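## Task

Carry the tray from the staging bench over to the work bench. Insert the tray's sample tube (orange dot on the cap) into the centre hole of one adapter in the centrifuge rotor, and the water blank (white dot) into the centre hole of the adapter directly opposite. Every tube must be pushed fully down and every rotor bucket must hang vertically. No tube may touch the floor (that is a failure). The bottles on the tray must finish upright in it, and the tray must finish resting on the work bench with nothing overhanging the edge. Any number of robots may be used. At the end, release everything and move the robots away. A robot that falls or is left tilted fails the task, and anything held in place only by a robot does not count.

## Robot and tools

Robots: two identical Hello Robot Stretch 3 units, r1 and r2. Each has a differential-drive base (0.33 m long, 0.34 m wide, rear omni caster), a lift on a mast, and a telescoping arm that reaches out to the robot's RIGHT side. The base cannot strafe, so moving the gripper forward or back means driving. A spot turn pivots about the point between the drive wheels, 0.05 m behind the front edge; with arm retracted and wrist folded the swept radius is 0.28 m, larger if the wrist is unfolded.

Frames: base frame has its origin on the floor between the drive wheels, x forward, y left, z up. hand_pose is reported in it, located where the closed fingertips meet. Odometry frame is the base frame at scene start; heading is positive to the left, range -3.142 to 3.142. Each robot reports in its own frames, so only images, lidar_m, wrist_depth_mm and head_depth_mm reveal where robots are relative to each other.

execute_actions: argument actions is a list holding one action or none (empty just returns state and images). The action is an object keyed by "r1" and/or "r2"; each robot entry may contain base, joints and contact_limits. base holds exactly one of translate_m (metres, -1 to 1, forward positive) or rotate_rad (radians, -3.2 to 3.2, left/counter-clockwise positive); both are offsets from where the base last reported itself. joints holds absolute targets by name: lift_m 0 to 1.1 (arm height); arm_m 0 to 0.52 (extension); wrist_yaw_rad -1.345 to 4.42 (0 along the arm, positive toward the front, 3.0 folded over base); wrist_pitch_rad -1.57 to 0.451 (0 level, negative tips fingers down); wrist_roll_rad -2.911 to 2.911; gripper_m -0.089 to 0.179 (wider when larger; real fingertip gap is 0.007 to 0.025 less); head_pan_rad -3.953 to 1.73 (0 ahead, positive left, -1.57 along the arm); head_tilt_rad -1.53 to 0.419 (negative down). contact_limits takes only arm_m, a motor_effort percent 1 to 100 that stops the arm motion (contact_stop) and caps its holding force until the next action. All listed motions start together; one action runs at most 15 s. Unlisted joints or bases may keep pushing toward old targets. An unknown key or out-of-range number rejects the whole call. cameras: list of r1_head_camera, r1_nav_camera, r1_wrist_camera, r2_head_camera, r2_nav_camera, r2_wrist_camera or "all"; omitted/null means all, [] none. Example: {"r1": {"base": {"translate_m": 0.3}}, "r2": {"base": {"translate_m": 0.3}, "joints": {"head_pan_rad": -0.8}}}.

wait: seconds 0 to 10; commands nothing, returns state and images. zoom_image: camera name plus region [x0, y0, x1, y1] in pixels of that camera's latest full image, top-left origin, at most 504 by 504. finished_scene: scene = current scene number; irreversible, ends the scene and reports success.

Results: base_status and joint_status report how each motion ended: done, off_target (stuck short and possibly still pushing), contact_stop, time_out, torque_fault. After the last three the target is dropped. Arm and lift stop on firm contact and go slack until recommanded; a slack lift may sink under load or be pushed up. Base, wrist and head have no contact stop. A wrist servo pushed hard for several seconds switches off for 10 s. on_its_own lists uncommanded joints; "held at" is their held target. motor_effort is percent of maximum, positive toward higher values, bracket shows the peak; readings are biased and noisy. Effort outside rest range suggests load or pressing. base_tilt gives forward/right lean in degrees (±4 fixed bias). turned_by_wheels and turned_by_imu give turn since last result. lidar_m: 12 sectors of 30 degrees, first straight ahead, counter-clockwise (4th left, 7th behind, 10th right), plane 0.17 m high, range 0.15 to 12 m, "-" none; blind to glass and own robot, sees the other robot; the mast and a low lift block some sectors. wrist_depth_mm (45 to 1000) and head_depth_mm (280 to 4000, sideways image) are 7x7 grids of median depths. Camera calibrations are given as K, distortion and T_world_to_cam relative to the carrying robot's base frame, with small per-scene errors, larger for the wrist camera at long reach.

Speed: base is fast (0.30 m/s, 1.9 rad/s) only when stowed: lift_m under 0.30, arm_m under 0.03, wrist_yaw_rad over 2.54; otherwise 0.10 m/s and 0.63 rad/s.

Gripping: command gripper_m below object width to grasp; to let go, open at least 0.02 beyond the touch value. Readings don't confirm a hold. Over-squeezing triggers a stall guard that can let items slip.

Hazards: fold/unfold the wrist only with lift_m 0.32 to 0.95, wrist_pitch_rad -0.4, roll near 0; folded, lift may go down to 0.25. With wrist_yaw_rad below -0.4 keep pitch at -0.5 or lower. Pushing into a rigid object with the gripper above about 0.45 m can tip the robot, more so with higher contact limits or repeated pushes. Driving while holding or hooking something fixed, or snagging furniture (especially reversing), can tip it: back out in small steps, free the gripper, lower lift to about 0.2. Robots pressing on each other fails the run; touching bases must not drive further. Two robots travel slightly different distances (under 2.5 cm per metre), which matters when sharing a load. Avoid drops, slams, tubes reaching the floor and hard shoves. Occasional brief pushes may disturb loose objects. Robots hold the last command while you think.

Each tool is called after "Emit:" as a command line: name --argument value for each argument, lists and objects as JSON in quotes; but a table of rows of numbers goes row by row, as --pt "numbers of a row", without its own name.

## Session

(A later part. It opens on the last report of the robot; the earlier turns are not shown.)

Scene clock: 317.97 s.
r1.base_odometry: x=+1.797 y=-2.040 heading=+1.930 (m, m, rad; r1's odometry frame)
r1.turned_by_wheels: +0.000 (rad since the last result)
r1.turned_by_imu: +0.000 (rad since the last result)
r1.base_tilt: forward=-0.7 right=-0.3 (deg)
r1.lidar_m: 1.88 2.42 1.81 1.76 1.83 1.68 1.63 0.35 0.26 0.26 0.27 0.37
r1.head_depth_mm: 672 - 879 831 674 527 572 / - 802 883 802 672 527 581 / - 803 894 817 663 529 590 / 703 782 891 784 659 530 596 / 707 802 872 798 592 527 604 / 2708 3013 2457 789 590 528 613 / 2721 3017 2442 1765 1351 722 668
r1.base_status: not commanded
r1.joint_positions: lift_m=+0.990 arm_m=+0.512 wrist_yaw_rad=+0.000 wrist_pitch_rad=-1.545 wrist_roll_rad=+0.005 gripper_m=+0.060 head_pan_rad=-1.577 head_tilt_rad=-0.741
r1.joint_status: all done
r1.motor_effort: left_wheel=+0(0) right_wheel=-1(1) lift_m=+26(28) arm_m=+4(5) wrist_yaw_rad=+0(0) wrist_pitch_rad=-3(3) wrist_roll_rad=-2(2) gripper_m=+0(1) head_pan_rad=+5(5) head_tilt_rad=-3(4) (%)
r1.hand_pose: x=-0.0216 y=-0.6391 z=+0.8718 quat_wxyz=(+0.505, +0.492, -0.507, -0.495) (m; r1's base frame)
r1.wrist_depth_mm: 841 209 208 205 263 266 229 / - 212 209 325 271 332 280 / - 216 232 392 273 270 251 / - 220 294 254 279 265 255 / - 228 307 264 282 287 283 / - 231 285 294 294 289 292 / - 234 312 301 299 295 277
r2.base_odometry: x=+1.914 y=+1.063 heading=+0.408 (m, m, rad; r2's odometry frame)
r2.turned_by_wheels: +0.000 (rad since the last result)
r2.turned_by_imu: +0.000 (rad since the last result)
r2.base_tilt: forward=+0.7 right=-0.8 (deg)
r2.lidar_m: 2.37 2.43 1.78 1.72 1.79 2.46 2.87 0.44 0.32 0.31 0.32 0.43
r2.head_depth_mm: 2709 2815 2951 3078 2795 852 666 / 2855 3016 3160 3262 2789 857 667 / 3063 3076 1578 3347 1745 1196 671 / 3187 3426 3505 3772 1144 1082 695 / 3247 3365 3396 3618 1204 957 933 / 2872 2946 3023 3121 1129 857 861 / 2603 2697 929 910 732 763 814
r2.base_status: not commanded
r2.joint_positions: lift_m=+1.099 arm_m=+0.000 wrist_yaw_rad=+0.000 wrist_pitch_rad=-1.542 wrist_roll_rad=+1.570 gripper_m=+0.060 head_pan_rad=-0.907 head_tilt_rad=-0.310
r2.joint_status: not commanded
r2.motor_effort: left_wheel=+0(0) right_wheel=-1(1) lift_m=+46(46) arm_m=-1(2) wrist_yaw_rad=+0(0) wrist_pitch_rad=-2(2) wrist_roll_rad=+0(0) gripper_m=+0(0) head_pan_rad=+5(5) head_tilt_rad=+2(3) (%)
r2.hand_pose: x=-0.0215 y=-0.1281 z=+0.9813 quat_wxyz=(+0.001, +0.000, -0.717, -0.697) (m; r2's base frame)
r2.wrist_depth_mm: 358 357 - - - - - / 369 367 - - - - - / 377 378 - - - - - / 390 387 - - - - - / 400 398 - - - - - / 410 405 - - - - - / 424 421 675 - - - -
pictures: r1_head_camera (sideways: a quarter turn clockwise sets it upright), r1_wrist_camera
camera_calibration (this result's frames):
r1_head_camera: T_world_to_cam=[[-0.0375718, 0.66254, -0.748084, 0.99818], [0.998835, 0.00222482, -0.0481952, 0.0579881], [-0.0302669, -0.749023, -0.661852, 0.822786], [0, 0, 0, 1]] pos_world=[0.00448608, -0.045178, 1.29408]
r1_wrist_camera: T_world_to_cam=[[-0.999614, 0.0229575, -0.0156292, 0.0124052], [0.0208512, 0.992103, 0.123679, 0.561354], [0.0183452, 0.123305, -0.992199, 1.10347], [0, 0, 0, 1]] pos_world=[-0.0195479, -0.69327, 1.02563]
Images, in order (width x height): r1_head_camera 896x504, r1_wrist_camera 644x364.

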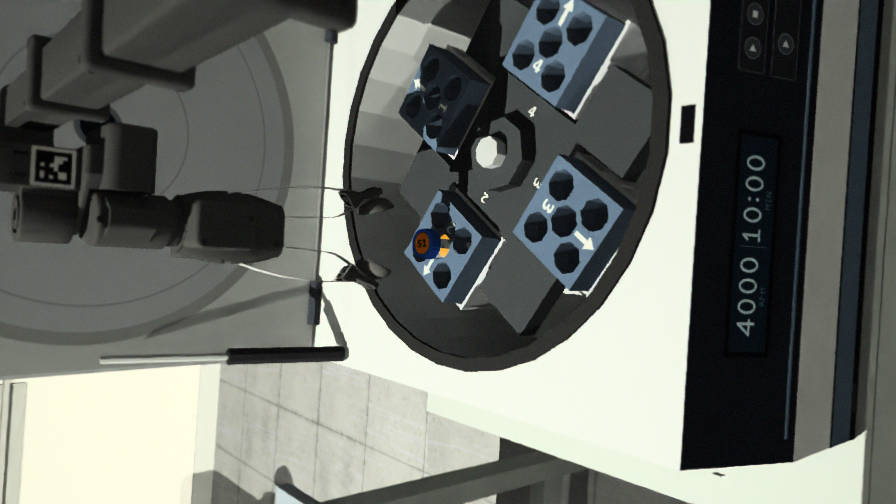

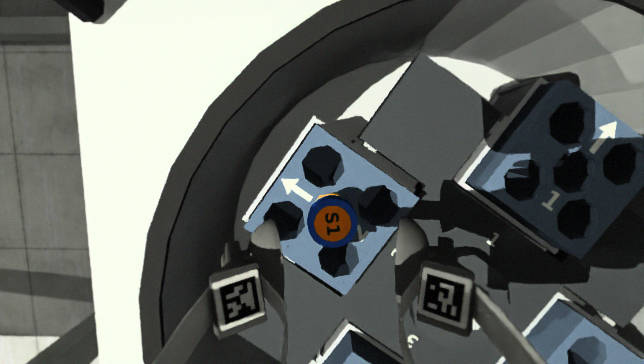

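Emit:
execute_actions --actions '[{"r1":{"joints":{"gripper_m":0.0,"lift_m":0.97}}}]' --cameras '[]'

Emit:
execute_actions --actions '[{"r1":{"joints":{"lift_m":0.93}}}]' --cameras '["r1_head_camera","r1_wrist_camera"]'

Scene clock: 322.30 s.
r1.base_odometry: x=+1.797 y=-2.040 heading=+1.930 (m, m, rad; r1's odometry frame)
r1.turned_by_wheels: +0.000 (rad since the last result)
r1.turned_by_imu: +0.000 (rad since the last result)
r1.base_tilt: forward=-0.7 right=-0.2 (deg)
r1.lidar_m: 1.88 2.42 1.80 1.75 1.84 1.68 1.62 0.35 0.26 0.26 0.27 0.37
r1.head_depth_mm: 683 - 887 834 672 526 573 / 674 806 884 804 673 526 580 / - 809 896 816 661 528 588 / 697 786 890 782 658 529 595 / 706 801 868 798 592 527 604 / 2646 3004 2460 789 590 527 613 / 2742 3008 2427 1765 1353 723 668
r1.base_status: not commanded
r1.joint_positions: lift_m=+0.970 arm_m=+0.512 wrist_yaw_rad=+0.000 wrist_pitch_rad=-1.545 wrist_roll_rad=+0.005 gripper_m=+0.000 head_pan_rad=-1.577 head_tilt_rad=-0.741
r1.joint_status: all done
r1.motor_effort: left_wheel=+1(1) right_wheel=-2(1) lift_m=+21(26) arm_m=+5(5) wrist_yaw_rad=+0(0) wrist_pitch_rad=-2(3) wrist_roll_rad=-2(2) gripper_m=-1(80) head_pan_rad=+5(5) head_tilt_rad=-4(4) (%)
r1.hand_pose: x=-0.0216 y=-0.6391 z=+0.8521 quat_wxyz=(+0.505, +0.492, -0.507, -0.495) (m; r1's base frame)
r1.wrist_depth_mm: 191 190 187 186 252 267 231 / 585 194 193 327 252 327 261 / - 198 230 368 256 256 230 / - 200 288 235 261 252 231 / - 207 296 256 266 265 244 / - 211 343 - 252 253 270 / - 217 285 280 281 256 269
r2.base_odometry: x=+1.914 y=+1.063 heading=+0.408 (m, m, rad; r2's odometry frame)
r2.turned_by_wheels: +0.000 (rad since the last result)
r2.turned_by_imu: +0.000 (rad since the last result)
r2.base_tilt: forward=+0.6 right=-0.9 (deg)
r2.lidar_m: 2.38 2.43 1.78 1.72 1.78 2.45 2.87 0.44 0.32 0.31 0.32 0.43
r2.head_depth_mm: 2702 2836 2975 3060 2804 850 668 / 2861 2990 3118 3289 2788 855 669 / 3048 3116 1570 3389 1742 1193 672 / 3248 3384 3559 3716 1138 1086 696 / 3281 3301 3359 3563 1202 960 938 / 2873 2971 3049 3163 1193 857 860 / 2591 2719 2681 909 730 765 812
r2.base_status: not commanded
r2.joint_positions: lift_m=+1.099 arm_m=+0.000 wrist_yaw_rad=+0.000 wrist_pitch_rad=-1.542 wrist_roll_rad=+1.570 gripper_m=+0.060 head_pan_rad=-0.907 head_tilt_rad=-0.310
r2.joint_status: not commanded
r2.motor_effort: left_wheel=+0(0) right_wheel=-1(1) lift_m=+46(46) arm_m=-1(1) wrist_yaw_rad=+0(1) wrist_pitch_rad=-2(2) wrist_roll_rad=+0(0) gripper_m=+0(0) head_pan_rad=+5(5) head_tilt_rad=+3(3) (%)
r2.hand_pose: x=-0.0215 y=-0.1281 z=+0.9813 quat_wxyz=(+0.001, +0.000, -0.717, -0.697) (m; r2's base frame)
r2.wrist_depth_mm: 358 356 - - - - - / 369 366 - - - - - / 375 376 - - - - - / 389 383 - - - - - / 397 398 - - - - - / 408 408 - - - - - / 422 421 665 - - - -
pictures: none
No camera images: the call's "cameras" was empty. Leave "cameras" out to get every camera's image.

Scene clock: 323.97 s.
r1.base_odometry: x=+1.797 y=-2.040 heading=+1.930 (m, m, rad; r1's odometry frame)
r1.turned_by_wheels: +0.000 (rad since the last result)
r1.turned_by_imu: +0.000 (rad since the last result)
r1.base_tilt: forward=-0.6 right=-0.2 (deg)
r1.lidar_m: 1.88 2.42 1.81 1.76 1.84 1.67 1.63 0.35 0.26 0.26 0.27 0.37
r1.head_depth_mm: 695 757 - 800 672 527 574 / 686 824 889 803 678 528 582 / 679 827 897 814 662 529 589 / 694 797 884 779 657 529 597 / 706 802 871 798 591 527 605 / 2686 3016 2474 788 590 528 613 / 2731 3016 2411 1763 1348 723 669
r1.base_status: not commanded
r1.joint_positions: lift_m=+0.940 arm_m=+0.512 wrist_yaw_rad=+0.000 wrist_pitch_rad=-1.561 wrist_roll_rad=+0.005 gripper_m=+0.000 head_pan_rad=-1.577 head_tilt_rad=-0.741
r1.joint_status: lift_m contact_stop (moved -0.031 of -0.040)
r1.on_its_own: lift_m is slack since a contact_stop, until your next command for it (your +0.930 is given up)
r1.motor_effort: left_wheel=+1(2) right_wheel=-1(5) lift_m=+22(22) arm_m=+4(5) wrist_yaw_rad=-1(0) wrist_pitch_rad=+5(12) wrist_roll_rad=-2(2) gripper_m=-3(5) head_pan_rad=+4(5) head_tilt_rad=-3(3) (%)
r1.hand_pose: x=-0.0216 y=-0.6351 z=+0.8218 quat_wxyz=(+0.501, +0.496, -0.503, -0.499) (m; r1's base frame)
r1.wrist_depth_mm: 160 159 157 195 258 281 240 / 164 164 167 334 222 223 205 / 167 165 241 284 225 224 199 / 171 171 281 205 230 231 209 / 175 178 253 206 236 235 216 / 182 196 310 - 236 223 241 / 186 204 271 250 249 213 242
r2.base_odometry: x=+1.914 y=+1.063 heading=+0.408 (m, m, rad; r2's odometry frame)
r2.turned_by_wheels: +0.000 (rad since the last result)
r2.turned_by_imu: +0.000 (rad since the last result)
r2.base_tilt: forward=+0.8 right=-0.8 (deg)
r2.lidar_m: 2.38 2.43 1.78 1.72 1.79 2.46 2.86 0.44 0.32 0.31 0.32 0.43
r2.head_depth_mm: 2692 2790 2938 3087 2815 853 664 / 2913 2993 3150 3267 2831 854 667 / 3031 3134 1578 3418 1735 1198 672 / 3243 3401 3539 3742 1140 1088 696 / 3256 3298 3330 3543 1204 958 936 / 2906 2982 3028 3097 1084 856 863 / 2615 2691 2755 909 730 762 812
r2.base_status: not commanded
r2.joint_positions: lift_m=+1.099 arm_m=+0.000 wrist_yaw_rad=+0.000 wrist_pitch_rad=-1.542 wrist_roll_rad=+1.570 gripper_m=+0.060 head_pan_rad=-0.907 head_tilt_rad=-0.310
r2.joint_status: not commanded
r2.motor_effort: left_wheel=+0(0) right_wheel=-2(1) lift_m=+47(46) arm_m=-1(1) wrist_yaw_rad=+0(1) wrist_pitch_rad=-2(2) wrist_roll_rad=+0(0) gripper_m=+0(0) head_pan_rad=+5(5) head_tilt_rad=+3(3) (%)
r2.hand_pose: x=-0.0215 y=-0.1281 z=+0.9813 quat_wxyz=(+0.001, +0.000, -0.717, -0.697) (m; r2's base frame)
r2.wrist_depth_mm: 359 358 - - - - - / 369 365 - - - - - / 378 376 - - - - - / 386 385 - - - - - / 398 398 - - - - - / 411 406 - - - - - / 421 418 669 - - - -
pictures: r1_head_camera (sideways: a quarter turn clockwise sets it upright), r1_wrist_camera
camera_calibration (this result's frames):
r1_head_camera: T_world_to_cam=[[-0.0375736, 0.662852, -0.747807, 0.99782], [0.998836, 0.00225041, -0.0481917, 0.0579835], [-0.0302611, -0.748747, -0.662165, 0.823192], [0, 0, 0, 1]] pos_world=[0.00448635, -0.0451748, 1.29406]
r1_wrist_camera: T_world_to_cam=[[-0.999614, 0.0232086, -0.0152617, 0.0113877], [0.0208556, 0.990002, 0.1395, 0.549171], [0.0183467, 0.139128, -0.990104, 1.06166], [0, 0, 0, 1]] pos_world=[-0.019548, -0.691652, 0.97472]
Images, in order (width x height): r1_head_camera 896x504, r1_wrist_camera 644x364.

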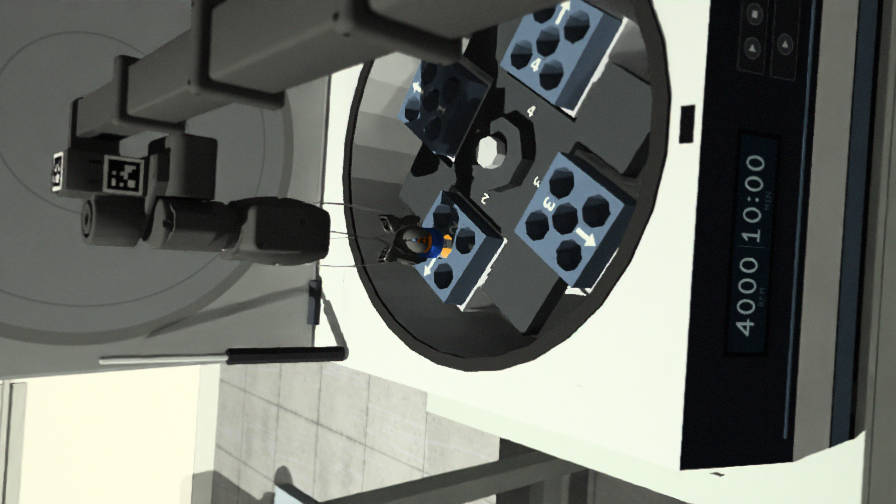

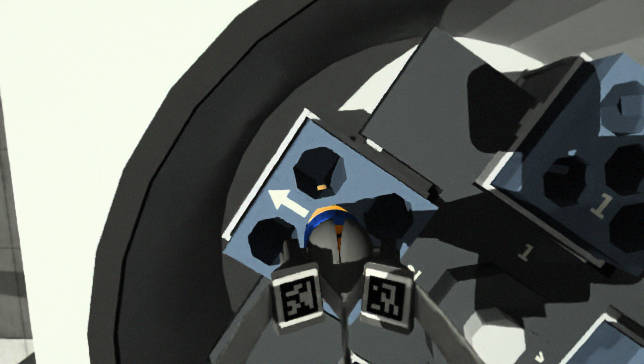

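Emit:
execute_actions --actions '[{"r1":{"joints":{"lift_m":1.1,"arm_m":0.45,"gripper_m":0.07,"wrist_pitch_rad":-1.55}}}]' --cameras '["r1_wrist_camera"]'

Emit:
execute_actions --actions '[{"r1":{"base":{"translate_m":0.909},"joints":{"head_tilt_rad":-0.55}}}]' --cameras '[]'

Emit:
execute_actions --actions '[{"r1":{"joints":{"arm_m":0.41,"lift_m":1.05}}}]' --cameras '["r1_head_camera","r1_wrist_camera"]'

Scene clock: 328.53 s.
r1.base_odometry: x=+1.797 y=-2.040 heading=+1.930 (m, m, rad; r1's odometry frame)
r1.turned_by_wheels: +0.000 (rad since the last result)
r1.turned_by_imu: +0.000 (rad since the last result)
r1.base_tilt: forward=-0.7 right=-0.3 (deg)
r1.lidar_m: 1.88 2.42 1.81 1.76 1.84 1.68 1.63 0.35 0.26 0.25 0.27 0.37
r1.head_depth_mm: 695 787 881 832 672 528 573 / 697 792 882 805 676 528 581 / 699 810 894 809 662 530 589 / 693 815 883 781 657 529 598 / 707 800 868 797 592 527 605 / 2653 3001 2465 786 590 528 611 / 2735 2999 2432 1770 1348 722 669
r1.base_status: not commanded
r1.joint_positions: lift_m=+1.100 arm_m=+0.450 wrist_yaw_rad=+0.000 wrist_pitch_rad=-1.551 wrist_roll_rad=+0.005 gripper_m=+0.070 head_pan_rad=-1.577 head_tilt_rad=-0.741
r1.joint_status: all done
r1.motor_effort: left_wheel=+0(1) right_wheel=-1(1) lift_m=+26(27) arm_m=-5(6) wrist_yaw_rad=+0(0) wrist_pitch_rad=+0(5) wrist_roll_rad=-2(2) gripper_m=+1(81) head_pan_rad=+5(5) head_tilt_rad=-3(3) (%)
r1.hand_pose: x=-0.0216 y=-0.5764 z=+0.9819 quat_wxyz=(+0.504, +0.494, -0.506, -0.497) (m; r1's base frame)
r1.wrist_depth_mm: 929 918 307 362 415 371 305 / - - 319 438 370 352 355 / - - 355 362 381 356 378 / - - 401 391 378 392 393 / - - 357 405 396 379 387 / - 764 - 401 387 386 373 / 537 - 355 408 436 419 345
r2.base_odometry: x=+1.914 y=+1.063 heading=+0.408 (m, m, rad; r2's odometry frame)
r2.turned_by_wheels: +0.000 (rad since the last result)
r2.turned_by_imu: +0.000 (rad since the last result)
r2.base_tilt: forward=+0.6 right=-0.9 (deg)
r2.lidar_m: 2.37 2.43 1.78 1.72 1.78 2.45 2.87 0.44 0.32 0.31 0.32 0.43
r2.head_depth_mm: 2695 2798 2957 3089 2778 848 666 / 2844 3006 3122 3283 2828 854 669 / 3020 3088 3155 3407 1745 1196 670 / 3282 3413 3634 3777 1138 1088 696 / 3214 3331 3395 3560 1209 959 936 / 2865 2930 973 3091 1239 853 861 / 2606 2638 952 2851 731 763 817
r2.base_status: not commanded
r2.joint_positions: lift_m=+1.099 arm_m=+0.000 wrist_yaw_rad=+0.000 wrist_pitch_rad=-1.542 wrist_roll_rad=+1.570 gripper_m=+0.060 head_pan_rad=-0.907 head_tilt_rad=-0.310
r2.joint_status: not commanded
r2.motor_effort: left_wheel=+0(0) right_wheel=-1(1) lift_m=+46(46) arm_m=-1(1) wrist_yaw_rad=+0(0) wrist_pitch_rad=-2(2) wrist_roll_rad=+0(0) gripper_m=+0(1) head_pan_rad=+5(4) head_tilt_rad=+3(3) (%)
r2.hand_pose: x=-0.0215 y=-0.1281 z=+0.9813 quat_wxyz=(+0.001, +0.000, -0.717, -0.697) (m; r2's base frame)
r2.wrist_depth_mm: 359 354 - - - - - / 370 367 - - - - - / 377 376 - - - - - / 390 382 - - - - - / 393 397 - - - - - / 410 408 - - - - - / 423 420 668 - - - -
pictures: r1_wrist_camera
camera_calibration (this result's frames):
r1_wrist_camera: T_world_to_cam=[[-0.999614, 0.0230542, -0.0154924, 0.0126073], [0.0208551, 0.991348, 0.129592, 0.479247], [0.018346, 0.129219, -0.991446, 1.20766], [0, 0, 0, 1]] pos_world=[-0.019548, -0.631443, 1.13541]
Images, in order (width x height): r1_wrist_camera 644x364.

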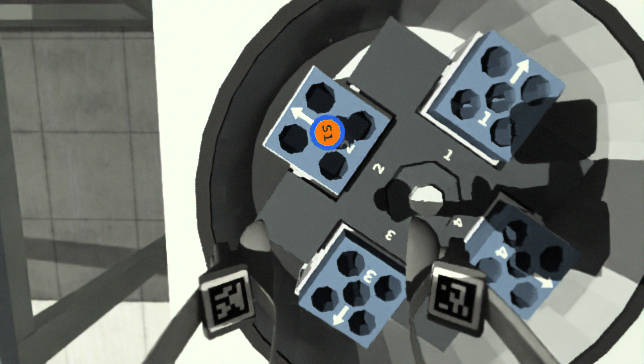

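Scene clock: 338.87 s.
r1.base_odometry: x=+1.477 y=-1.189 heading=+1.930 (m, m, rad; r1's odometry frame)
r1.turned_by_wheels: +0.000 (rad since the last result)
r1.turned_by_imu: +0.002 (rad since the last result)
r1.base_tilt: forward=-0.7 right=-0.3 (deg)
r1.lidar_m: 2.75 2.38 1.78 1.73 1.81 2.52 0.99 0.54 0.93 0.96 1.01 1.00
r1.head_depth_mm: - 2865 3152 1075 808 649 542 / 2544 2937 3230 1062 802 644 539 / - 2020 3139 1048 744 549 536 / 2626 2861 3245 1039 680 543 533 / 2644 2898 3164 1029 722 629 531 / 2652 2934 3184 786 714 625 527 / 2689 2943 3144 1009 705 621 525
r1.base_status: done
r1.joint_positions: lift_m=+1.100 arm_m=+0.450 wrist_yaw_rad=+0.000 wrist_pitch_rad=-1.551 wrist_roll_rad=+0.005 gripper_m=+0.070 head_pan_rad=-1.577 head_tilt_rad=-0.557
r1.joint_status: all done
r1.motor_effort: left_wheel=+1(2) right_wheel=-1(3) lift_m=+26(26) arm_m=-5(5) wrist_yaw_rad=+0(0) wrist_pitch_rad=+0(0) wrist_roll_rad=-2(2) gripper_m=+2(1) head_pan_rad=+5(6) head_tilt_rad=+2(16) (%)
r1.hand_pose: x=-0.0216 y=-0.5764 z=+0.9819 quat_wxyz=(+0.504, +0.494, -0.506, -0.497) (m; r1's base frame)
r1.wrist_depth_mm: 218 270 348 352 350 348 351 / 315 315 360 361 354 357 357 / 373 371 363 365 362 359 363 / 381 319 317 315 375 368 369 / 384 336 327 318 373 383 377 / 401 386 - 380 383 386 384 / 406 371 398 375 349 394 397
r2.base_odometry: x=+1.914 y=+1.063 heading=+0.408 (m, m, rad; r2's odometry frame)
r2.turned_by_wheels: +0.000 (rad since the last result)
r2.turned_by_imu: +0.000 (rad since the last result)
r2.base_tilt: forward=+0.8 right=-0.8 (deg)
r2.lidar_m: 2.38 2.44 1.78 1.72 1.78 2.45 2.86 0.44 0.32 0.31 0.32 0.43
r2.head_depth_mm: 2724 2823 2952 3116 2801 851 667 / 2879 2976 3147 3304 2830 852 668 / 3030 3174 3305 3505 2701 1193 671 / 3218 3421 3592 3785 1143 1084 695 / 3254 3344 3488 3539 1209 956 934 / 2890 2990 3066 3164 1233 859 861 / 2614 2678 2790 2856 731 766 813
r2.base_status: not commanded
r2.joint_positions: lift_m=+1.099 arm_m=+0.000 wrist_yaw_rad=+0.000 wrist_pitch_rad=-1.542 wrist_roll_rad=+1.570 gripper_m=+0.060 head_pan_rad=-0.907 head_tilt_rad=-0.310
r2.joint_status: not commanded
r2.motor_effort: left_wheel=+1(0) right_wheel=-1(1) lift_m=+46(46) arm_m=-2(1) wrist_yaw_rad=+0(0) wrist_pitch_rad=-2(2) wrist_roll_rad=+0(0) gripper_m=+1(1) head_pan_rad=+6(5) head_tilt_rad=+2(2) (%)
r2.hand_pose: x=-0.0215 y=-0.1281 z=+0.9813 quat_wxyz=(+0.001, +0.000, -0.717, -0.697) (m; r2's base frame)
r2.wrist_depth_mm: 358 357 - - - - - / 366 367 - - - - - / 379 376 - - - - - / 389 386 - - - - - / 398 394 - - - - - / 409 405 - - - - - / 420 421 663 - - - -
pictures: none
No camera images: the call's "cameras" was empty. Leave "cameras" out to get every camera's image.

Scene clock: 340.23 s.
r1.base_odometry: x=+1.477 y=-1.189 heading=+1.930 (m, m, rad; r1's odometry frame)
r1.turned_by_wheels: +0.000 (rad since the last result)
r1.turned_by_imu: +0.000 (rad since the last result)
r1.base_tilt: forward=-0.7 right=-0.3 (deg)
r1.lidar_m: 2.74 2.38 1.78 1.73 1.80 2.53 0.99 0.54 0.93 0.97 1.01 0.99
r1.head_depth_mm: 2604 - 3155 1073 809 648 543 / 1130 2931 3168 1063 800 644 540 / 975 - 3172 1053 728 547 536 / 2644 2869 3136 963 679 543 533 / 2667 2915 3160 1033 722 629 530 / 2690 2956 3216 786 716 625 527 / 2686 2937 3165 1008 706 620 525
r1.base_status: not commanded
r1.joint_positions: lift_m=+1.050 arm_m=+0.410 wrist_yaw_rad=+0.000 wrist_pitch_rad=-1.551 wrist_roll_rad=+0.005 gripper_m=+0.070 head_pan_rad=-1.577 head_tilt_rad=-0.557
r1.joint_status: all done
r1.motor_effort: left_wheel=+1(0) right_wheel=-1(1) lift_m=+21(25) arm_m=-5(5) wrist_yaw_rad=-1(0) wrist_pitch_rad=+1(0) wrist_roll_rad=-2(2) gripper_m=+0(1) head_pan_rad=+5(4) head_tilt_rad=+3(2) (%)
r1.hand_pose: x=-0.0216 y=-0.5364 z=+0.9322 quat_wxyz=(+0.504, +0.494, -0.506, -0.497) (m; r1's base frame)
r1.wrist_depth_mm: 262 304 308 302 299 304 300 / 290 314 310 307 310 307 305 / 265 264 273 257 285 320 316 / 270 266 273 262 291 324 321 / 286 331 330 333 327 331 327 / 298 346 - 335 309 336 335 / 306 345 331 255 238 343 342
r2.base_odometry: x=+1.914 y=+1.063 heading=+0.408 (m, m, rad; r2's odometry frame)
r2.turned_by_wheels: +0.000 (rad since the last result)
r2.turned_by_imu: +0.000 (rad since the last result)
r2.base_tilt: forward=+0.6 right=-0.7 (deg)
r2.lidar_m: 2.38 2.44 1.78 1.72 1.79 2.45 2.87 0.44 0.32 0.31 0.32 0.43
r2.head_depth_mm: 2679 2827 2941 3056 2785 849 667 / 2894 2989 3151 3278 2825 856 669 / 3066 3168 3365 3487 2720 1189 672 / 3224 3408 3573 3735 1143 1087 695 / 3242 3320 3472 3605 1207 957 936 / 2888 2992 3099 3158 1237 858 863 / 2623 2673 2761 2831 734 763 815
r2.base_status: not commanded
r2.joint_positions: lift_m=+1.099 arm_m=+0.000 wrist_yaw_rad=+0.000 wrist_pitch_rad=-1.542 wrist_roll_rad=+1.570 gripper_m=+0.060 head_pan_rad=-0.907 head_tilt_rad=-0.310
r2.joint_status: not commanded
r2.motor_effort: left_wheel=+0(0) right_wheel=-2(1) lift_m=+46(46) arm_m=-1(1) wrist_yaw_rad=+0(1) wrist_pitch_rad=-2(2) wrist_roll_rad=+0(0) gripper_m=+0(1) head_pan_rad=+5(5) head_tilt_rad=+3(3) (%)
r2.hand_pose: x=-0.0215 y=-0.1281 z=+0.9813 quat_wxyz=(+0.001, +0.000, -0.717, -0.697) (m; r2's base frame)
r2.wrist_depth_mm: 359 355 - - - - - / 365 367 - - - - - / 378 379 - - - - - / 386 386 - - - - - / 399 396 - - - - - / 409 408 - - - - - / 422 419 664 - - - -
pictures: r1_head_camera (sideways: a quarter turn clockwise sets it upright), r1_wrist_camera
camera_calibration (this result's frames):
r1_head_camera: T_world_to_cam=[[-0.0385204, 0.514515, -0.856616, 1.13968], [0.998781, -0.00665916, -0.048913, 0.0589346], [-0.0308708, -0.857456, -0.513631, 0.629963], [0, 0, 0, 1]] pos_world=[0.0044855, -0.0458223, 1.30272]
r1_wrist_camera: T_world_to_cam=[[-0.999614, 0.0230536, -0.0154932, 0.0109154], [0.020855, 0.991352, 0.129559, 0.446085], [0.018346, 0.129186, -0.991451, 1.15317], [0, 0, 0, 1]] pos_world=[-0.019548, -0.591453, 1.08569]
Images, in order (width x height): r1_head_camera 896x504, r1_wrist_camera 644x364.

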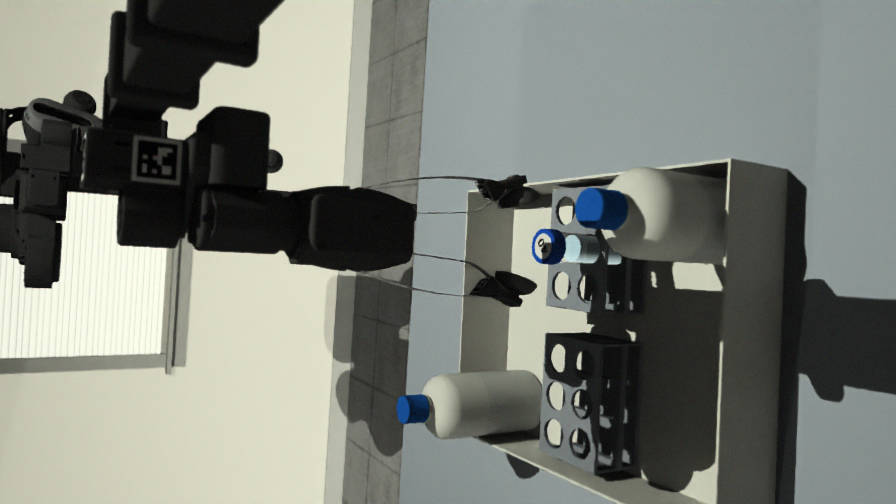

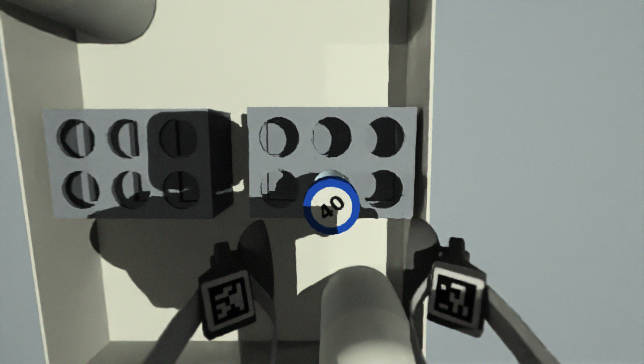

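Emit:
execute_actions --actions '[{"r1":{"joints":{"arm_m":0.424}}}]' --cameras '[]'

Emit:
execute_actions --actions '[{"r1":{"joints":{"lift_m":0.995}}}]' --cameras '["r1_wrist_camera"]'

Emit:
execute_actions --actions '[{"r1":{"joints":{"gripper_m":-0.015}}}]' --cameras '["r1_wrist_camera"]'

Emit:
execute_actions --actions '[{"r1":{"joints":{"lift_m":1.1}}}]' --cameras '["r1_head_camera","r1_wrist_camera"]'

Scene clock: 345.67 s.
r1.base_odometry: x=+1.477 y=-1.189 heading=+1.930 (m, m, rad; r1's odometry frame)
r1.turned_by_wheels: +0.000 (rad since the last result)
r1.turned_by_imu: +0.000 (rad since the last result)
r1.base_tilt: forward=-0.7 right=-0.2 (deg)
r1.lidar_m: 2.75 2.38 1.77 1.73 1.81 2.54 0.99 0.55 0.93 0.97 1.01 1.00
r1.head_depth_mm: 2618 - 3170 1074 809 648 542 / 1130 2927 3189 1063 801 644 539 / 962 - 3170 1054 736 547 535 / 2634 2899 3161 1041 678 543 533 / 2640 2899 3156 1034 724 628 530 / 2667 2915 3188 786 717 625 528 / 2695 2919 3177 1009 705 621 525
r1.base_status: not commanded
r1.joint_positions: lift_m=+1.050 arm_m=+0.424 wrist_yaw_rad=+0.000 wrist_pitch_rad=-1.551 wrist_roll_rad=+0.005 gripper_m=+0.070 head_pan_rad=-1.577 head_tilt_rad=-0.557
r1.joint_status: all done
r1.motor_effort: left_wheel=+0(0) right_wheel=-1(1) lift_m=+21(21) arm_m=+4(6) wrist_yaw_rad=-1(0) wrist_pitch_rad=+0(0) wrist_roll_rad=-2(2) gripper_m=+0(1) head_pan_rad=+5(5) head_tilt_rad=+4(2) (%)
r1.hand_pose: x=-0.0216 y=-0.5496 z=+0.9322 quat_wxyz=(+0.504, +0.494, -0.506, -0.497) (m; r1's base frame)
r1.wrist_depth_mm: 228 281 305 305 302 303 299 / 288 312 313 311 308 310 304 / 274 294 317 315 312 315 317 / 275 266 277 263 288 320 318 / 272 301 315 266 329 331 329 / 303 340 - 336 334 335 339 / 309 350 345 282 268 350 341
r2.base_odometry: x=+1.914 y=+1.063 heading=+0.408 (m, m, rad; r2's odometry frame)
r2.turned_by_wheels: +0.000 (rad since the last result)
r2.turned_by_imu: +0.000 (rad since the last result)
r2.base_tilt: forward=+0.7 right=-0.9 (deg)
r2.lidar_m: 2.38 2.43 1.78 1.72 1.79 2.45 2.87 0.44 0.32 0.31 0.32 0.43
r2.head_depth_mm: 2707 2857 2928 3057 2837 850 667 / 2855 2973 3134 3315 2817 857 669 / 3016 3212 3319 3530 2717 1195 672 / 3222 3412 3585 3704 1135 1087 695 / 3243 3355 3505 3509 1214 952 937 / 2908 2956 3085 3182 1236 855 867 / 2613 2716 2777 2828 729 763 813
r2.base_status: not commanded
r2.joint_positions: lift_m=+1.099 arm_m=+0.000 wrist_yaw_rad=+0.000 wrist_pitch_rad=-1.542 wrist_roll_rad=+1.570 gripper_m=+0.060 head_pan_rad=-0.907 head_tilt_rad=-0.310
r2.joint_status: not commanded
r2.motor_effort: left_wheel=+1(0) right_wheel=-2(1) lift_m=+47(47) arm_m=-2(1) wrist_yaw_rad=-1(0) wrist_pitch_rad=-2(2) wrist_roll_rad=+0(0) gripper_m=+0(2) head_pan_rad=+5(5) head_tilt_rad=+2(3) (%)
r2.hand_pose: x=-0.0215 y=-0.1281 z=+0.9813 quat_wxyz=(+0.001, +0.000, -0.717, -0.697) (m; r2's base frame)
r2.wrist_depth_mm: 360 357 - - - - - / 369 366 - - - - - / 376 375 - - - - - / 385 387 - - - - - / 400 394 - - - - - / 409 409 - - - - - / 423 422 664 - - - -
pictures: none
No camera images: the call's "cameras" was empty. Leave "cameras" out to get every camera's image.

Scene clock: 347.00 s.
r1.base_odometry: x=+1.477 y=-1.189 heading=+1.930 (m, m, rad; r1's odometry frame)
r1.turned_by_wheels: +0.000 (rad since the last result)
r1.turned_by_imu: +0.000 (rad since the last result)
r1.base_tilt: forward=-0.7 right=-0.2 (deg)
r1.lidar_m: 2.75 2.37 1.77 1.72 1.80 2.54 0.99 0.55 0.93 0.97 1.01 1.00
r1.head_depth_mm: 2618 2854 - 1032 807 648 542 / 2556 2801 3231 1058 802 645 539 / 977 1269 3248 1031 733 547 536 / 2641 2856 3164 869 679 542 533 / 2681 2935 3174 1029 720 629 530 / 2677 2903 3184 787 715 626 528 / 2676 2942 3177 1012 705 621 526
r1.base_status: not commanded
r1.joint_positions: lift_m=+0.995 arm_m=+0.424 wrist_yaw_rad=+0.000 wrist_pitch_rad=-1.551 wrist_roll_rad=+0.005 gripper_m=+0.070 head_pan_rad=-1.577 head_tilt_rad=-0.557
r1.joint_status: all done
r1.motor_effort: left_wheel=+0(1) right_wheel=-1(1) lift_m=+21(23) arm_m=+5(5) wrist_yaw_rad=-1(0) wrist_pitch_rad=+0(0) wrist_roll_rad=-2(2) gripper_m=+0(0) head_pan_rad=+5(4) head_tilt_rad=+2(2) (%)
r1.hand_pose: x=-0.0216 y=-0.5496 z=+0.8772 quat_wxyz=(+0.504, +0.494, -0.506, -0.497) (m; r1's base frame)
r1.wrist_depth_mm: 228 252 255 250 248 253 252 / 261 257 256 255 255 257 256 / 237 237 261 259 217 263 259 / 212 211 225 208 209 267 266 / 217 216 248 156 220 273 270 / 282 284 - 154 279 280 277 / 284 289 289 284 238 284 286
r2.base_odometry: x=+1.914 y=+1.063 heading=+0.408 (m, m, rad; r2's odometry frame)
r2.turned_by_wheels: +0.000 (rad since the last result)
r2.turned_by_imu: +0.000 (rad since the last result)
r2.base_tilt: forward=+0.7 right=-0.9 (deg)
r2.lidar_m: 2.38 2.43 1.78 1.72 1.79 2.46 2.87 0.44 0.32 0.31 0.32 0.43
r2.head_depth_mm: 2720 2820 2987 3113 2825 851 665 / 2854 2970 3159 3299 2816 852 670 / 2980 3228 3324 3488 2707 1193 672 / 3266 3390 3554 3761 1138 1088 697 / 3247 3290 3481 3562 1204 956 936 / 2884 3021 3058 3165 1232 853 863 / 2623 2696 2788 2856 731 766 815
r2.base_status: not commanded
r2.joint_positions: lift_m=+1.099 arm_m=+0.000 wrist_yaw_rad=+0.000 wrist_pitch_rad=-1.542 wrist_roll_rad=+1.570 gripper_m=+0.060 head_pan_rad=-0.907 head_tilt_rad=-0.310
r2.joint_status: not commanded
r2.motor_effort: left_wheel=+0(1) right_wheel=-2(1) lift_m=+46(46) arm_m=-1(1) wrist_yaw_rad=+0(1) wrist_pitch_rad=-2(2) wrist_roll_rad=+0(0) gripper_m=+0(0) head_pan_rad=+5(5) head_tilt_rad=+2(3) (%)
r2.hand_pose: x=-0.0215 y=-0.1281 z=+0.9813 quat_wxyz=(+0.001, +0.000, -0.717, -0.697) (m; r2's base frame)
r2.wrist_depth_mm: 358 357 - - - - - / 368 364 - - - - - / 378 377 - - - - - / 387 384 - - - - - / 397 396 - - - - - / 411 408 - - - - - / 420 417 658 - - - -
pictures: r1_wrist_camera
camera_calibration (this result's frames):
r1_wrist_camera: T_world_to_cam=[[-0.999614, 0.0230529, -0.0154943, 0.0103688], [0.020855, 0.991359, 0.12951, 0.466361], [0.018346, 0.129137, -0.991457, 1.10034], [0, 0, 0, 1]] pos_world=[-0.019548, -0.604665, 1.0307]
Images, in order (width x height): r1_wrist_camera 644x364.

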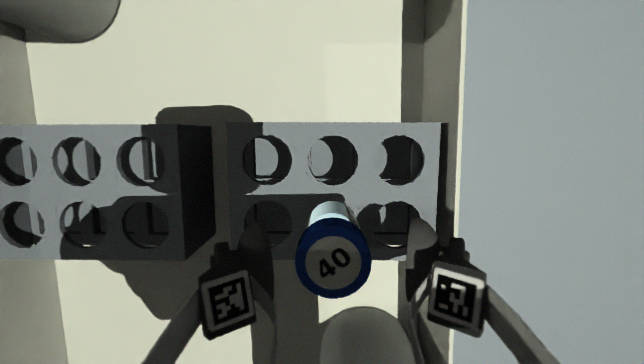

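Scene clock: 348.33 s.
r1.base_odometry: x=+1.477 y=-1.189 heading=+1.930 (m, m, rad; r1's odometry frame)
r1.turned_by_wheels: +0.000 (rad since the last result)
r1.turned_by_imu: +0.000 (rad since the last result)
r1.base_tilt: forward=-0.7 right=-0.3 (deg)
r1.lidar_m: 2.75 2.38 1.77 1.73 1.80 2.53 0.99 0.54 0.93 0.96 1.01 1.00
r1.head_depth_mm: 2622 2840 - 1027 809 648 541 / 2528 2803 3250 1059 801 644 539 / 978 1278 3251 1048 737 546 536 / 2647 2835 3140 870 672 543 532 / 2671 2903 3200 1028 724 628 530 / 2666 2907 3194 786 716 625 528 / 2710 2909 3186 1007 706 621 526
r1.base_status: not commanded
r1.joint_positions: lift_m=+0.995 arm_m=+0.424 wrist_yaw_rad=+0.000 wrist_pitch_rad=-1.551 wrist_roll_rad=+0.005 gripper_m=-0.014 head_pan_rad=-1.577 head_tilt_rad=-0.557
r1.joint_status: all done
r1.motor_effort: left_wheel=+0(1) right_wheel=-1(1) lift_m=+21(21) arm_m=+6(5) wrist_yaw_rad=-1(1) wrist_pitch_rad=+0(0) wrist_roll_rad=-2(2) gripper_m=-16(90) head_pan_rad=+4(5) head_tilt_rad=+3(2) (%)
r1.hand_pose: x=-0.0216 y=-0.5496 z=+0.8772 quat_wxyz=(+0.504, +0.494, -0.506, -0.497) (m; r1's base frame)
r1.wrist_depth_mm: 228 254 251 250 248 251 249 / 261 259 261 259 253 256 256 / 235 237 257 260 216 262 261 / 214 211 224 209 209 268 267 / 217 216 248 149 220 274 270 / 279 282 278 150 201 278 279 / 285 290 287 271 236 286 281
r2.base_odometry: x=+1.914 y=+1.063 heading=+0.408 (m, m, rad; r2's odometry frame)
r2.turned_by_wheels: +0.000 (rad since the last result)
r2.turned_by_imu: +0.000 (rad since the last result)
r2.base_tilt: forward=+0.7 right=-0.8 (deg)
r2.lidar_m: 2.38 2.43 1.79 1.72 1.78 2.45 2.86 0.44 0.32 0.31 0.32 0.43
r2.head_depth_mm: 2716 2794 2975 3051 2813 849 665 / 2859 2977 3131 3349 2802 854 669 / 3039 3169 3309 3492 2666 1190 673 / 3209 3369 3580 3699 1135 1092 697 / 3222 3344 3407 3593 1203 955 936 / 2886 2959 3108 3167 1237 855 863 / 2616 2712 2777 2845 731 763 813
r2.base_status: not commanded
r2.joint_positions: lift_m=+1.099 arm_m=+0.000 wrist_yaw_rad=+0.000 wrist_pitch_rad=-1.542 wrist_roll_rad=+1.570 gripper_m=+0.060 head_pan_rad=-0.907 head_tilt_rad=-0.310
r2.joint_status: not commanded
r2.motor_effort: left_wheel=+1(0) right_wheel=-1(1) lift_m=+46(46) arm_m=-1(1) wrist_yaw_rad=+0(0) wrist_pitch_rad=-2(2) wrist_roll_rad=+0(0) gripper_m=+0(1) head_pan_rad=+5(4) head_tilt_rad=+3(3) (%)
r2.hand_pose: x=-0.0215 y=-0.1281 z=+0.9813 quat_wxyz=(+0.001, +0.000, -0.717, -0.697) (m; r2's base frame)
r2.wrist_depth_mm: 359 358 - - - - - / 368 368 - - - - - / 379 375 - - - - - / 386 383 - - - - - / 400 398 - - - - - / 409 407 - - - - - / 422 420 664 - - - -
pictures: r1_wrist_camera
camera_calibration (this result's frames):
r1_wrist_camera: T_world_to_cam=[[-0.999614, 0.0230533, -0.0154943, 0.010369], [0.0208555, 0.991359, 0.12951, 0.466361], [0.0183461, 0.129137, -0.991457, 1.10034], [0, 0, 0, 1]] pos_world=[-0.019548, -0.604665, 1.0307]
Images, in order (width x height): r1_wrist_camera 644x364.

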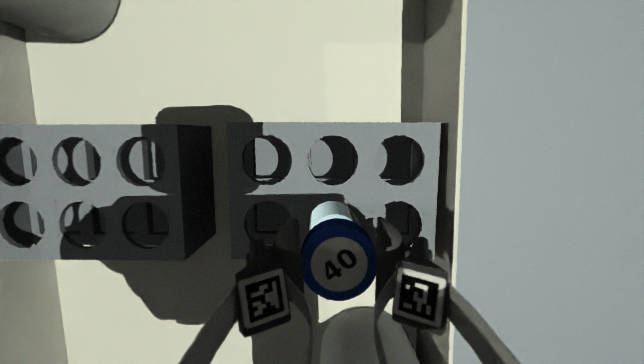

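Scene clock: 350.13 s.
r1.base_odometry: x=+1.477 y=-1.189 heading=+1.930 (m, m, rad; r1's odometry frame)
r1.turned_by_wheels: +0.000 (rad since the last result)
r1.turned_by_imu: +0.000 (rad since the last result)
r1.base_tilt: forward=-0.8 right=-0.3 (deg)
r1.lidar_m: 2.75 2.38 1.78 1.72 1.81 2.54 0.99 0.54 0.93 0.96 1.01 1.00
r1.head_depth_mm: - 2878 3193 1072 807 649 542 / 2604 2912 3182 1060 802 644 539 / - 2026 3172 1053 745 547 536 / 2598 2890 3216 882 698 543 533 / 2640 2917 3165 1028 723 630 530 / 2680 2922 3195 786 716 625 528 / 2690 2935 3177 1003 707 621 526
r1.base_status: not commanded
r1.joint_positions: lift_m=+1.100 arm_m=+0.424 wrist_yaw_rad=+0.000 wrist_pitch_rad=-1.550 wrist_roll_rad=+0.005 gripper_m=-0.014 head_pan_rad=-1.577 head_tilt_rad=-0.557
r1.joint_status: all done
r1.motor_effort: left_wheel=+0(1) right_wheel=-1(1) lift_m=+27(30) arm_m=+4(5) wrist_yaw_rad=+0(0) wrist_pitch_rad=+0(0) wrist_roll_rad=-2(2) gripper_m=-16(16) head_pan_rad=+5(4) head_tilt_rad=+2(2) (%)
r1.hand_pose: x=-0.0216 y=-0.5497 z=+0.9819 quat_wxyz=(+0.504, +0.494, -0.506, -0.497) (m; r1's base frame)
r1.wrist_depth_mm: 232 284 345 348 344 354 347 / 358 359 358 354 357 359 357 / 367 338 367 360 363 365 366 / 378 318 319 314 378 371 369 / 390 378 379 149 376 376 379 / 398 393 393 149 320 390 385 / 413 360 357 269 395 397 397
r2.base_odometry: x=+1.914 y=+1.063 heading=+0.408 (m, m, rad; r2's odometry frame)
r2.turned_by_wheels: +0.000 (rad since the last result)
r2.turned_by_imu: +0.000 (rad since the last result)
r2.base_tilt: forward=+0.6 right=-0.8 (deg)
r2.lidar_m: 2.38 2.44 1.78 1.72 1.79 2.46 2.87 0.44 0.32 0.31 0.32 0.43
r2.head_depth_mm: 2687 2814 2952 3099 2793 850 666 / 2846 2977 3116 3301 2794 857 669 / 3047 3179 3355 3514 2694 1196 673 / 3248 3353 3584 3753 1135 1089 696 / 3239 3352 3497 3572 1206 953 942 / 2883 3001 3091 3181 1232 856 863 / 2600 2705 2764 2873 733 764 810
r2.base_status: not commanded
r2.joint_positions: lift_m=+1.099 arm_m=+0.000 wrist_yaw_rad=+0.000 wrist_pitch_rad=-1.542 wrist_roll_rad=+1.570 gripper_m=+0.060 head_pan_rad=-0.907 head_tilt_rad=-0.310
r2.joint_status: not commanded
r2.motor_effort: left_wheel=+0(0) right_wheel=-2(2) lift_m=+46(46) arm_m=-1(1) wrist_yaw_rad=+0(0) wrist_pitch_rad=-2(2) wrist_roll_rad=+0(0) gripper_m=+1(1) head_pan_rad=+5(5) head_tilt_rad=+3(3) (%)
r2.hand_pose: x=-0.0215 y=-0.1281 z=+0.9813 quat_wxyz=(+0.001, +0.000, -0.717, -0.697) (m; r2's base frame)
r2.wrist_depth_mm: 359 358 - - - - - / 369 366 - - - - - / 375 374 - - - - - / 386 384 - - - - - / 397 399 - - - - - / 410 406 - - - - - / 417 418 669 - - - -
pictures: r1_head_camera (sideways: a quarter turn clockwise sets it upright), r1_wrist_camera
camera_calibration (this result's frames):
r1_head_camera: T_world_to_cam=[[-0.0385204, 0.514509, -0.856619, 1.13968], [0.998781, -0.00665947, -0.048913, 0.0589346], [-0.0308709, -0.857459, -0.513626, 0.629956], [0, 0, 0, 1]] pos_world=[0.0044855, -0.0458223, 1.30272]
r1_wrist_camera: T_world_to_cam=[[-0.999614, 0.0230516, -0.0154966, 0.0119931], [0.0208552, 0.991371, 0.129413, 0.452929], [0.018346, 0.12904, -0.99147, 1.2041], [0, 0, 0, 1]] pos_world=[-0.019548, -0.604675, 1.1354]
Images, in order (width x height): r1_head_camera 896x504, r1_wrist_camera 644x364.

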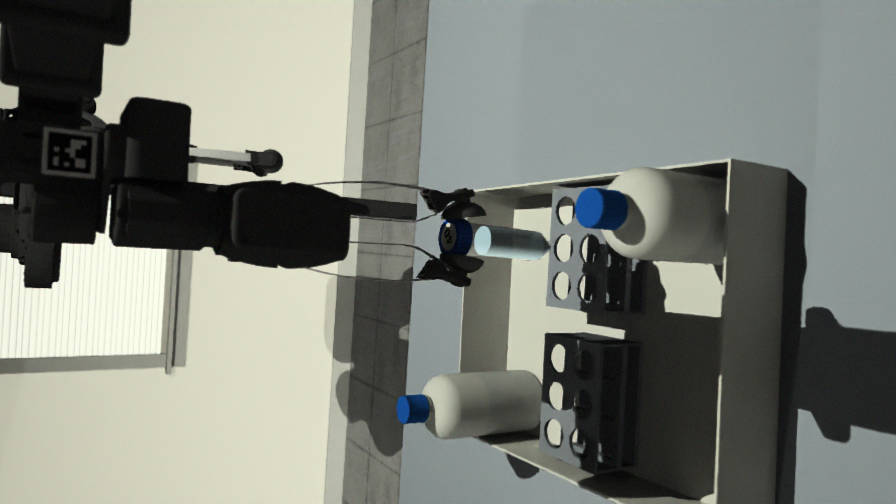

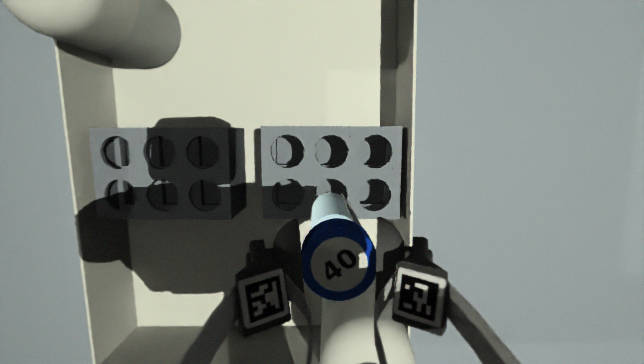

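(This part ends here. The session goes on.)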